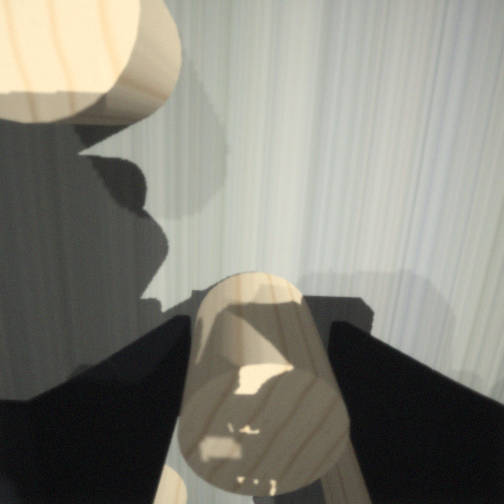

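Scene clock: 152.80 s of 17941.00 s.
left_arm: end_effector_position=(+0.1532, +0.3265, +0.0816) grip_measured=+0.014 end_effector_quat_wxyz=(+0.005, +0.712, -0.004, -0.702) end_effector_velocity=(+0.002, +0.013, +0.000) end_effector_angular_velocity=(+0.090, -0.037, +0.002) | right_arm: end_effector_position=(+0.0914, -0.1715, +0.0800) grip_measured=+0.287 end_effector_quat_wxyz=(+0.504, -0.499, +0.494, +0.503) end_effector_velocity=(-0.003, -0.005, -0.008) end_effector_angular_velocity=(-0.028, +0.025, +0.005)
Joint positions: left_arm=[ 0.474  2.077  1.172 -0.646  0.002  2.523  0.04 ] | right_arm=[-0.111  1.895  0.994 -0.653 -0.003 -0.552  0.053]
Joint velocities: left_arm=[-0.007 -0.002 -0.002 -0.022 -0.095 -0.007 -0.175] | right_arm=[-0.002  0.027 -0.002 -0.007 -0.007 -0.007  0.171]
Joint torques (N m, as the arm reports them, + toward a larger angle): left_arm=[-0.08 -7.43  3.37  0.47  0.03  0.14] | right_arm=[ 0.08 -7.25  4.05  0.26  0.    0.16]
Heat: left arm: hottest shoulder 37 °C (+2.0 °C/min); right arm: hottest elbow 33 °C (+2.0 °C/min).
Steps of this call (steps 1 to 5: the first 5 steps of this action). Readings (end_effector_position):
1: left_arm (+0.1532, +0.3264, +0.0817) | right_arm (+0.0912, -0.1718, +0.0808)
2: left_arm (+0.1532, +0.3265, +0.0816) | right_arm (+0.0912, -0.1718, +0.0808)
4: left_arm (+0.1531, +0.3264, +0.0816) | right_arm (+0.0914, -0.1714, +0.0803)
5: the state above

Scene clock: 154.27 s of 17941.00 s.
left_arm: end_effector_position=(+0.1464, +0.3314, +0.1534) grip_measured=+0.015 end_effector_quat_wxyz=(-0.003, +0.701, +0.004, -0.713) end_effector_velocity=(+0.001, +0.002, +0.005) end_effector_angular_velocity=(+0.008, -0.002, +0.010) | right_arm: end_effector_position=(+0.0891, -0.1753, +0.1546) grip_measured=+0.600 end_effector_quat_wxyz=(+0.494, -0.501, +0.504, +0.501) end_effector_velocity=(-0.003, -0.004, +0.004) end_effector_angular_velocity=(-0.015, +0.018, +0.005)
Joint positions: left_arm=[ 0.474  1.939  1.294 -0.945  0.002  2.523  0.04 ] | right_arm=[-0.111  1.76   1.157 -0.983 -0.003 -0.552  0.068]
Joint velocities: left_arm=[ 0.002 -0.007  0.012 -0.022 -0.007 -0.007 -0.   ] | right_arm=[-0.002 -0.007  0.007 -0.037 -0.007 -0.007  0.   ]
Joint torques (N m, as the arm reports them, + toward a larger angle): left_arm=[  0.   -10.83   5.92   0.08  -0.06   0.05] | right_arm=[ 0.07 -9.64  6.72 -0.13  0.    0.17]
Heat: left arm: hottest shoulder 37 °C (+2.0 °C/min); right arm: hottest elbow 33 °C (+2.0 °C/min).
Hand target (left_arm): +0.150, +0.330, +0.160; +0.000, +0.707, +0.000, -0.707
Hand target (right_arm): +0.090, -0.173, +0.160; +0.500, -0.500, +0.500, +0.500
Off your previous action's commanded pose (left_arm): 0.008 m, 1 deg at its last step (step 5 of this call).
Off your previous action's commanded pose (right_arm): 0.005 m, 1 deg at its last step (step 5 of this call).
Off the commanded pose (left_arm): 0.008 m, 1 deg.
Off the commanded pose (right_arm): 0.006 m, 1 deg.
Kept back: nothing.
move: done
camera_calibration (this result's frames):
cam_left_wrist: T_world_to_cam=[[-0.00137165, 0.999721, -0.0235684, -0.314974], [0.960641, 0.0078644, 0.277683, -0.153033], [0.27779, -0.0222599, -0.960384, 0.186936], [0, 0, 0, 1]] pos_world=[0.0946491, 0.320251, 0.214601]
cam_right_wrist: T_world_to_cam=[[0.997832, 0.0628754, 0.0194331, -0.0745435], [0.0534909, -0.946895, 0.317061, -0.186697], [0.0383365, -0.315334, -0.948206, 0.167784], [0, 0, 0, 1]] pos_world=[0.0779363, -0.119188, 0.219737]

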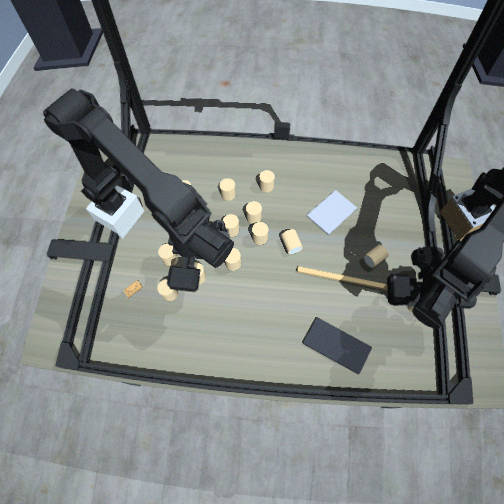

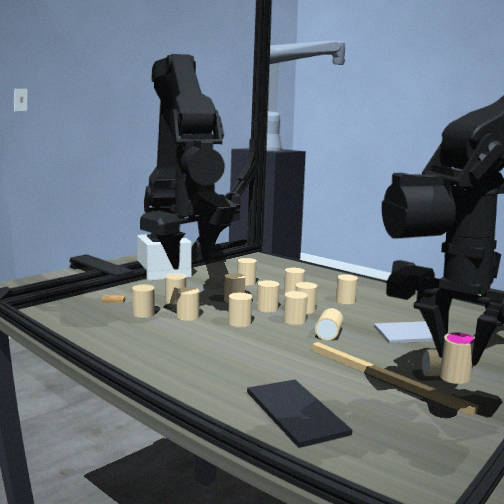

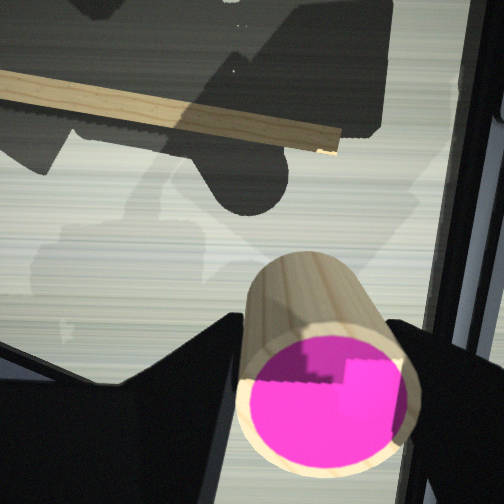

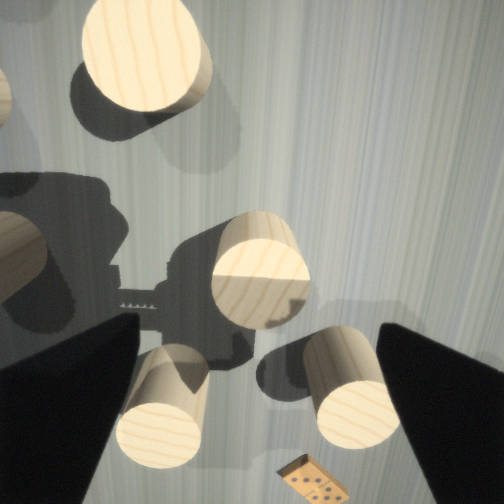

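Scene clock: 156.57 s of 17941.00 s.
left_arm: end_effector_position=(-0.0050, +0.0681, +0.3066) grip_measured=+0.014 end_effector_quat_wxyz=(+0.497, +0.498, -0.505, -0.500) end_effector_velocity=(-0.003, -0.001, -0.002) end_effector_angular_velocity=(+0.002, +0.023, +0.010) | right_arm: end_effector_position=(+0.0016, -0.0633, +0.3075) grip_measured=+0.600 end_effector_quat_wxyz=(+0.711, -0.002, -0.012, +0.703) end_effector_velocity=(-0.000, -0.000, -0.003) end_effector_angular_velocity=(+0.002, +0.006, +0.005)
Joint positions: left_arm=[-0.086  1.827  0.825  1.006  0.402  1.575  0.04 ] | right_arm=[ 0.137  1.36   0.449  0.926 -0.289 -0.014  0.068]
Joint velocities: left_arm=[-0.012  0.002 -0.007  0.007 -0.022 -0.022 -0.001] | right_arm=[-0.002  0.012 -0.007  0.022 -0.007  0.007 -0.   ]
Joint torques (N m, as the arm reports them, + toward a larger angle): left_arm=[ 0.01 -6.88  5.63  1.85 -0.12 -0.16] | right_arm=[ 0.27 -4.61  4.94  1.52  0.03  0.21]
Heat: left arm: hottest shoulder 37 °C (+2.0 °C/min); right arm: hottest elbow 33 °C (+2.0 °C/min).
Hand target (left_arm): -0.006, +0.067, +0.302; +0.497, +0.498, -0.501, -0.503
Hand target (right_arm): +0.001, -0.064, +0.301; +0.711, -0.003, -0.003, +0.703
Off the commanded pose (left_arm): 0.008 m, 1 deg.
Off the commanded pose (right_arm): 0.006 m, 1 deg.
Kept back: nothing.
move: done
camera_calibration (this result's frames):
cam_left_wrist: T_world_to_cam=[[0.00570335, -0.0370209, -0.999298, 0.321534], [0.958526, 0.284961, -0.00508625, 0.0197745], [0.284949, -0.957824, 0.0371107, 0.128166], [0, 0, 0, 1]] pos_world=[-0.0573089, 0.129029, 0.316653]
cam_right_wrist: T_world_to_cam=[[0.996235, -0.0412778, 0.0762401, -0.0213625], [0.0608133, -0.294049, -0.953854, 0.307725], [0.0617913, 0.954899, -0.290431, 0.229566], [0, 0, 0, 1]] pos_world=[-0.0116169, -0.129608, 0.361826]

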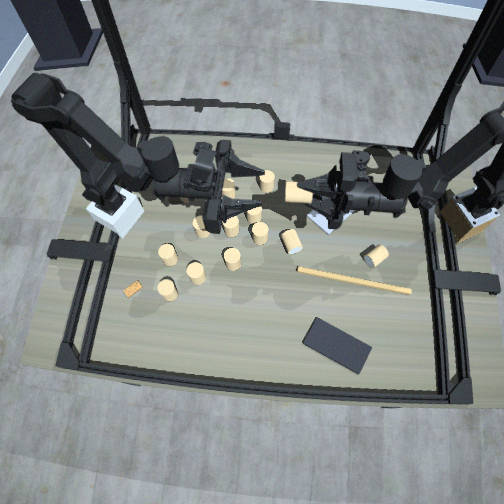

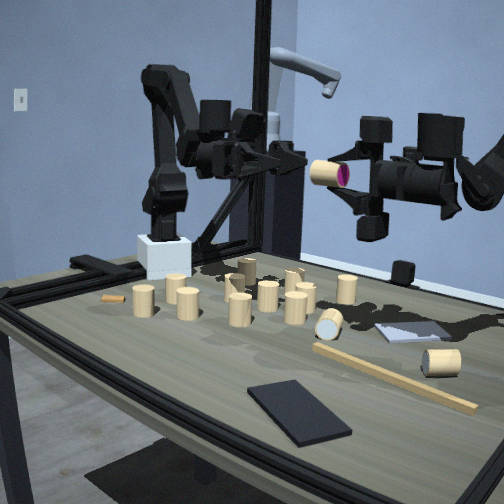

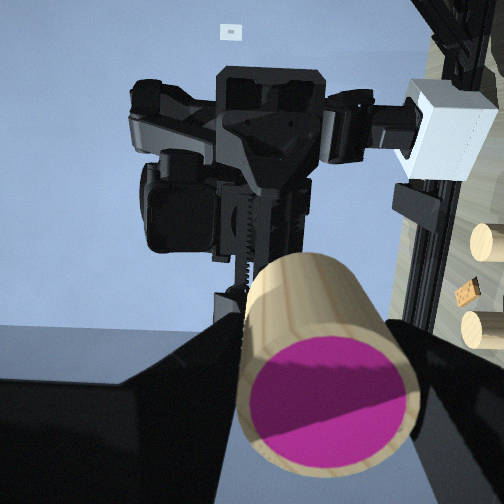

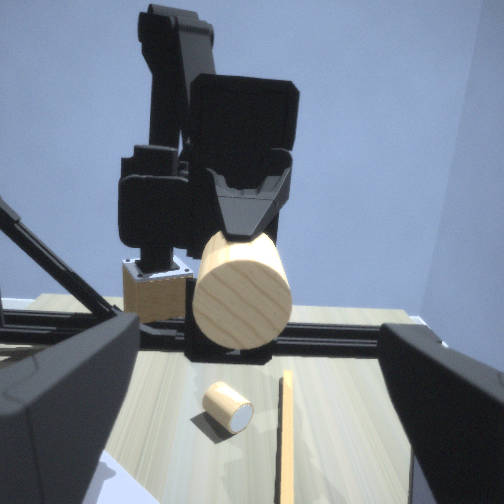

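Scene clock: 157.47 s of 17941.00 s.
left_arm: end_effector_position=(-0.0033, +0.0307, +0.3022) grip_measured=+0.014 end_effector_quat_wxyz=(+0.500, +0.500, -0.502, -0.498) end_effector_velocity=(-0.002, -0.003, -0.005) end_effector_angular_velocity=(+0.021, +0.015, -0.000) | right_arm: end_effector_position=(+0.0001, -0.0299, +0.3016) grip_measured=+0.600 end_effector_quat_wxyz=(+0.707, -0.003, -0.001, +0.707) end_effector_velocity=(+0.000, +0.001, +0.004) end_effector_angular_velocity=(+0.012, -0.010, +0.005)
Joint positions: left_arm=[-0.123  1.946  0.974  0.976  0.356  1.574  0.04 ] | right_arm=[ 0.174  1.507  0.556  0.949 -0.262 -0.006  0.068]
Joint velocities: left_arm=[-0.007  0.007  0.007 -0.022 -0.007 -0.007  0.   ] | right_arm=[-0.002  0.002  0.007  0.007 -0.007 -0.007 -0.   ]
Joint torques (N m, as the arm reports them, + toward a larger angle): left_arm=[-0.34 -8.16  6.84  1.51 -0.08 -0.13] | right_arm=[ 0.28 -5.55  7.43  1.54  0.04  0.19]
Heat: left arm: hottest shoulder 37 °C (+1.0 °C/min); right arm: hottest elbow 33 °C (+2.0 °C/min).
Hand target (left_arm): -0.003, +0.027, +0.300; +0.500, +0.500, -0.500, -0.500
Hand target (right_arm): -0.000, -0.027, +0.302; +0.707, -0.000, -0.000, +0.707
Off the commanded pose (left_arm): 0.004 m, 0 deg.
Off the commanded pose (right_arm): 0.003 m, 0 deg.
Kept back: nothing.
move: done
camera_calibration (this result's frames):
cam_left_wrist: T_world_to_cam=[[0.00444409, -0.0363238, -0.99933, 0.315668], [0.955981, 0.293359, -0.00641176, 0.0288477], [0.293396, -0.955312, 0.0360286, 0.0923681], [0, 0, 0, 1]] pos_world=[-0.0560812, 0.0912439, 0.312314]
cam_right_wrist: T_world_to_cam=[[0.997496, -0.02986, 0.0641031, -0.0139411], [0.0518099, -0.308379, -0.949852, 0.310326], [0.0481306, 0.950795, -0.306059, 0.200649], [0, 0, 0, 1]] pos_world=[-0.0118291, -0.0954941, 0.357068]

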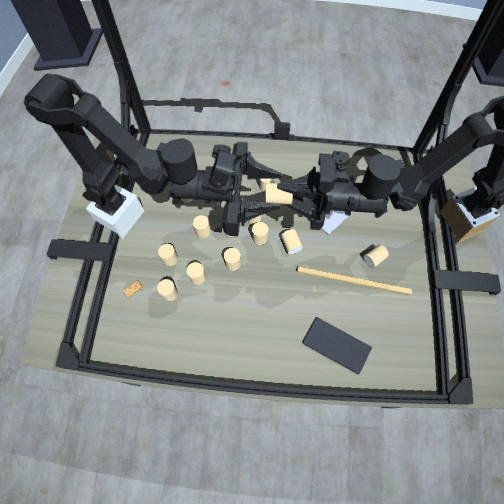

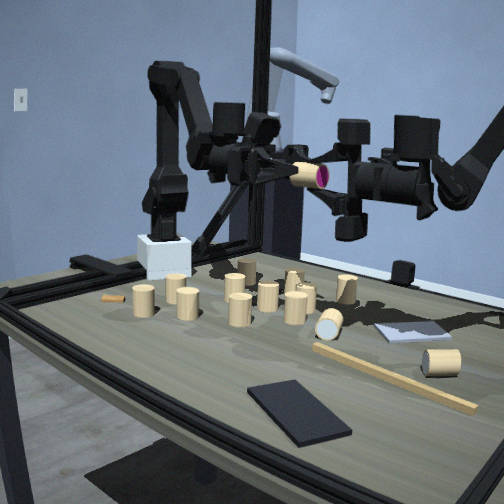

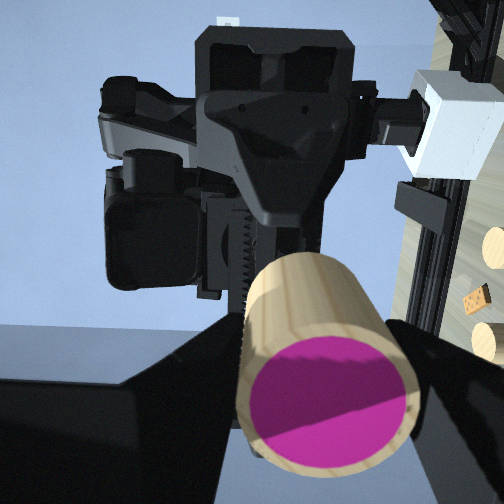

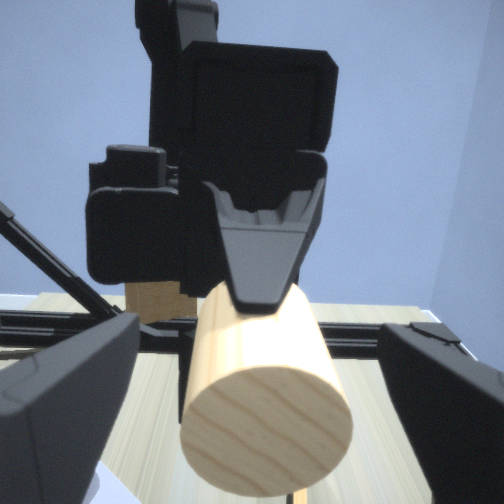

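Scene clock: 157.70 s of 17941.00 s.
left_arm: end_effector_position=(-0.0035, +0.0304, +0.3017) grip_measured=+0.014 end_effector_quat_wxyz=(+0.500, +0.500, -0.501, -0.499) end_effector_velocity=(-0.000, +0.000, -0.004) end_effector_angular_velocity=(+0.021, +0.015, +0.005) | right_arm: end_effector_position=(+0.0002, -0.0297, +0.3016) grip_measured=+0.011 end_effector_quat_wxyz=(+0.708, -0.002, -0.001, +0.707) end_effector_velocity=(-0.003, -0.002, -0.002) end_effector_angular_velocity=(-0.007, -0.005, +0.020)
Joint positions: left_arm=[-0.124  1.947  0.974  0.975  0.356  1.573  0.04 ] | right_arm=[ 0.175  1.508  0.557  0.949 -0.26  -0.005  0.04 ]
Joint velocities: left_arm=[-0.002 -0.002 -0.002 -0.022 -0.007 -0.007 -0.   ] | right_arm=[-0.002 -0.007 -0.007 -0.007 -0.022 -0.007  0.003]
Joint torques (N m, as the arm reports them, + toward a larger angle): left_arm=[-0.43 -8.33  6.95  1.55 -0.1  -0.07] | right_arm=[ 0.27 -5.55  7.48  1.49 -0.01  0.17]
Heat: left arm: hottest shoulder 37 °C (+1.0 °C/min); right arm: hottest elbow 33 °C (+2.0 °C/min).
Steps of this call (steps 1 to 7: the first 7 steps of this action). Readings (end_effector_position):
1: left_arm (-0.0032, +0.0307, +0.3021) | right_arm (+0.0001, -0.0299, +0.3016)
2: left_arm (-0.0032, +0.0306, +0.3018) | right_arm (+0.0001, -0.0298, +0.3016)
4: left_arm (-0.0032, +0.0306, +0.3019) | right_arm (-0.0001, -0.0297, +0.3016)
7: the state above

Scene clock: 157.97 s of 17941.00 s.
left_arm: end_effector_position=(-0.0035, +0.0303, +0.3021) grip_measured=+0.078 end_effector_quat_wxyz=(+0.500, +0.500, -0.502, -0.499) end_effector_velocity=(+0.001, -0.002, +0.009) end_effector_angular_velocity=(-0.016, +0.001, +0.005) | right_arm: end_effector_position=(+0.0002, -0.0297, +0.3014) grip_measured=+0.012 end_effector_quat_wxyz=(+0.708, -0.002, -0.001, +0.707) end_effector_velocity=(+0.002, +0.000, -0.010) end_effector_angular_velocity=(-0.035, +0.002, +0.000)
Joint positions: left_arm=[-0.124  1.947  0.975  0.975  0.356  1.573  0.043] | right_arm=[ 0.175  1.508  0.557  0.949 -0.26  -0.005  0.04 ]
Joint velocities: left_arm=[-0.002 -0.007  0.017 -0.007 -0.007 -0.007  0.12 ] | right_arm=[-0.007  0.012 -0.002 -0.022 -0.007 -0.007 -0.   ]
Joint torques (N m, as the arm reports them, + toward a larger angle): left_arm=[-0.19 -8.24  6.58  1.6  -0.17 -0.09] | right_arm=[ 0.26 -5.73  7.47  1.49 -0.01  0.17]
Heat: left arm: hottest shoulder 37 °C (+1.0 °C/min); right arm: hottest elbow 33 °C (+2.0 °C/min).
Off your previous action's commanded pose (left_arm): 0.004 m, 0 deg at its last step (step 5 of this call).
Off your previous action's commanded pose (right_arm): 0.003 m, 0 deg at its last step (step 5 of this call).
Steps of this call (steps 1 to 5: the last 5 steps of your previous action; steps 6 to 8: the first 3 steps of this action). Readings (end_effector_position):
6: left_arm (-0.0035, +0.0304, +0.3018) | right_arm (+0.0002, -0.0297, +0.3016)
7: left_arm (-0.0035, +0.0304, +0.3018) | right_arm (+0.0002, -0.0297, +0.3016)
8: the state above

Scene clock: 159.47 s of 17941.00 s.
left_arm: end_effector_position=(-0.0025, +0.0614, +0.2991) grip_measured=+0.600 end_effector_quat_wxyz=(+0.499, +0.501, -0.500, -0.500) end_effector_velocity=(-0.003, +0.003, -0.003) end_effector_angular_velocity=(+0.011, +0.012, -0.020) | right_arm: end_effector_position=(+0.0002, -0.0622, +0.3032) grip_measured=+0.012 end_effector_quat_wxyz=(+0.707, -0.001, -0.003, +0.707) end_effector_velocity=(-0.001, -0.003, -0.005) end_effector_angular_velocity=(-0.021, -0.001, +0.005)
Joint positions: left_arm=[-0.091  1.867  0.845  1.02   0.388  1.573  0.068] | right_arm=[ 0.138  1.371  0.449  0.925 -0.299 -0.005  0.04 ]
Joint velocities: left_arm=[ 0.002 -0.007 -0.012 -0.007  0.022 -0.007 -0.   ] | right_arm=[-0.002 -0.012 -0.012 -0.022 -0.007 -0.007 -0.   ]
Joint torques (N m, as the arm reports them, + toward a larger angle): left_arm=[  0.38 -10.33   3.92   1.76   0.13  -0.1 ] | right_arm=[-0.27 -6.9   5.03  1.24 -0.14  0.18]
Heat: left arm: hottest shoulder 37 °C (+1.0 °C/min); right arm: hottest elbow 33 °C (+1.0 °C/min).
Hand target (left_arm): -0.003, +0.065, +0.300; +0.500, +0.500, -0.500, -0.500
Hand target (right_arm): +0.000, -0.065, +0.302; +0.707, +0.000, -0.000, +0.707
Off your previous action's commanded pose (left_arm): 0.004 m, 0 deg at its last step (step 5 of this call).
Off your previous action's commanded pose (right_arm): 0.003 m, 0 deg at its last step (step 5 of this call).
Off the commanded pose (left_arm): 0.004 m, 0 deg.
Off the commanded pose (right_arm): 0.003 m, 0 deg.
Kept back: nothing.
move: done
camera_calibration (this result's frames):
cam_left_wrist: T_world_to_cam=[[0.00207401, -0.0320484, -0.999484, 0.313476], [0.95574, 0.294117, -0.00744763, 0.0193794], [0.294204, -0.955232, 0.03124, 0.122942], [0, 0, 0, 1]] pos_world=[-0.0553418, 0.121784, 0.309618]
cam_right_wrist: T_world_to_cam=[[0.997519, -0.0301163, 0.063638, -0.0150042], [0.0514821, -0.304552, -0.951103, 0.302567], [0.0480248, 0.95202, -0.302246, 0.230717], [0, 0, 0, 1]] pos_world=[-0.0116899, -0.127952, 0.35846]

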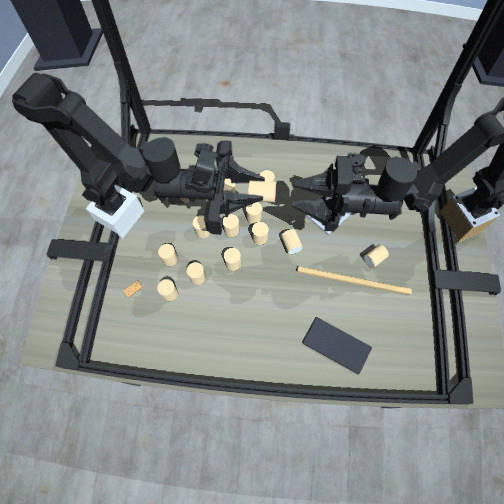

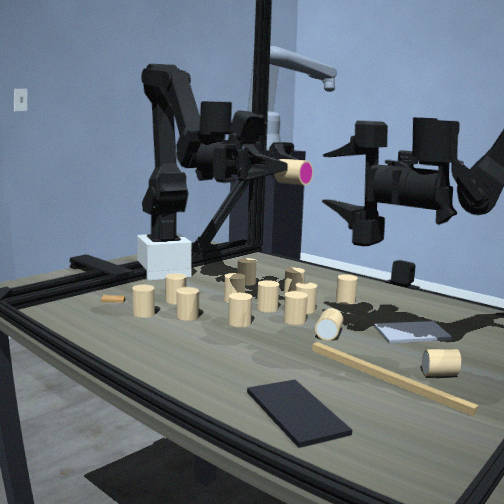

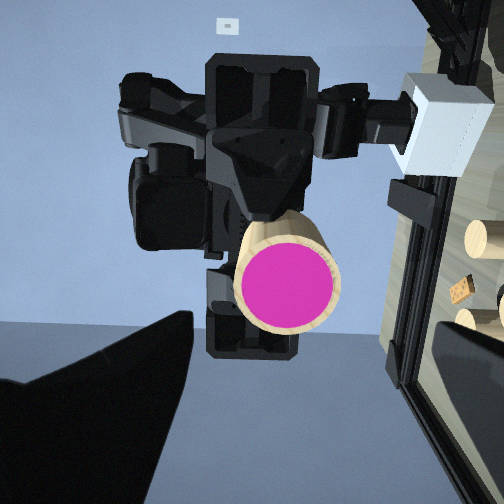

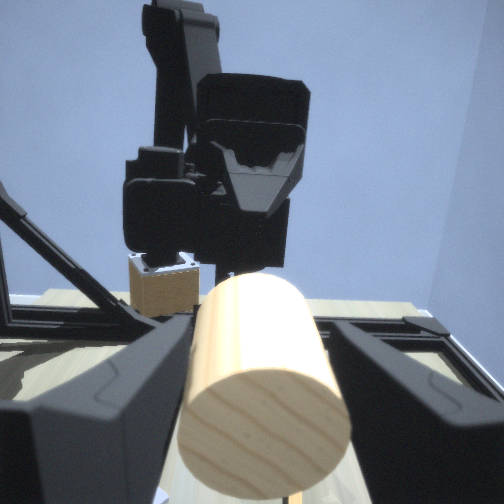

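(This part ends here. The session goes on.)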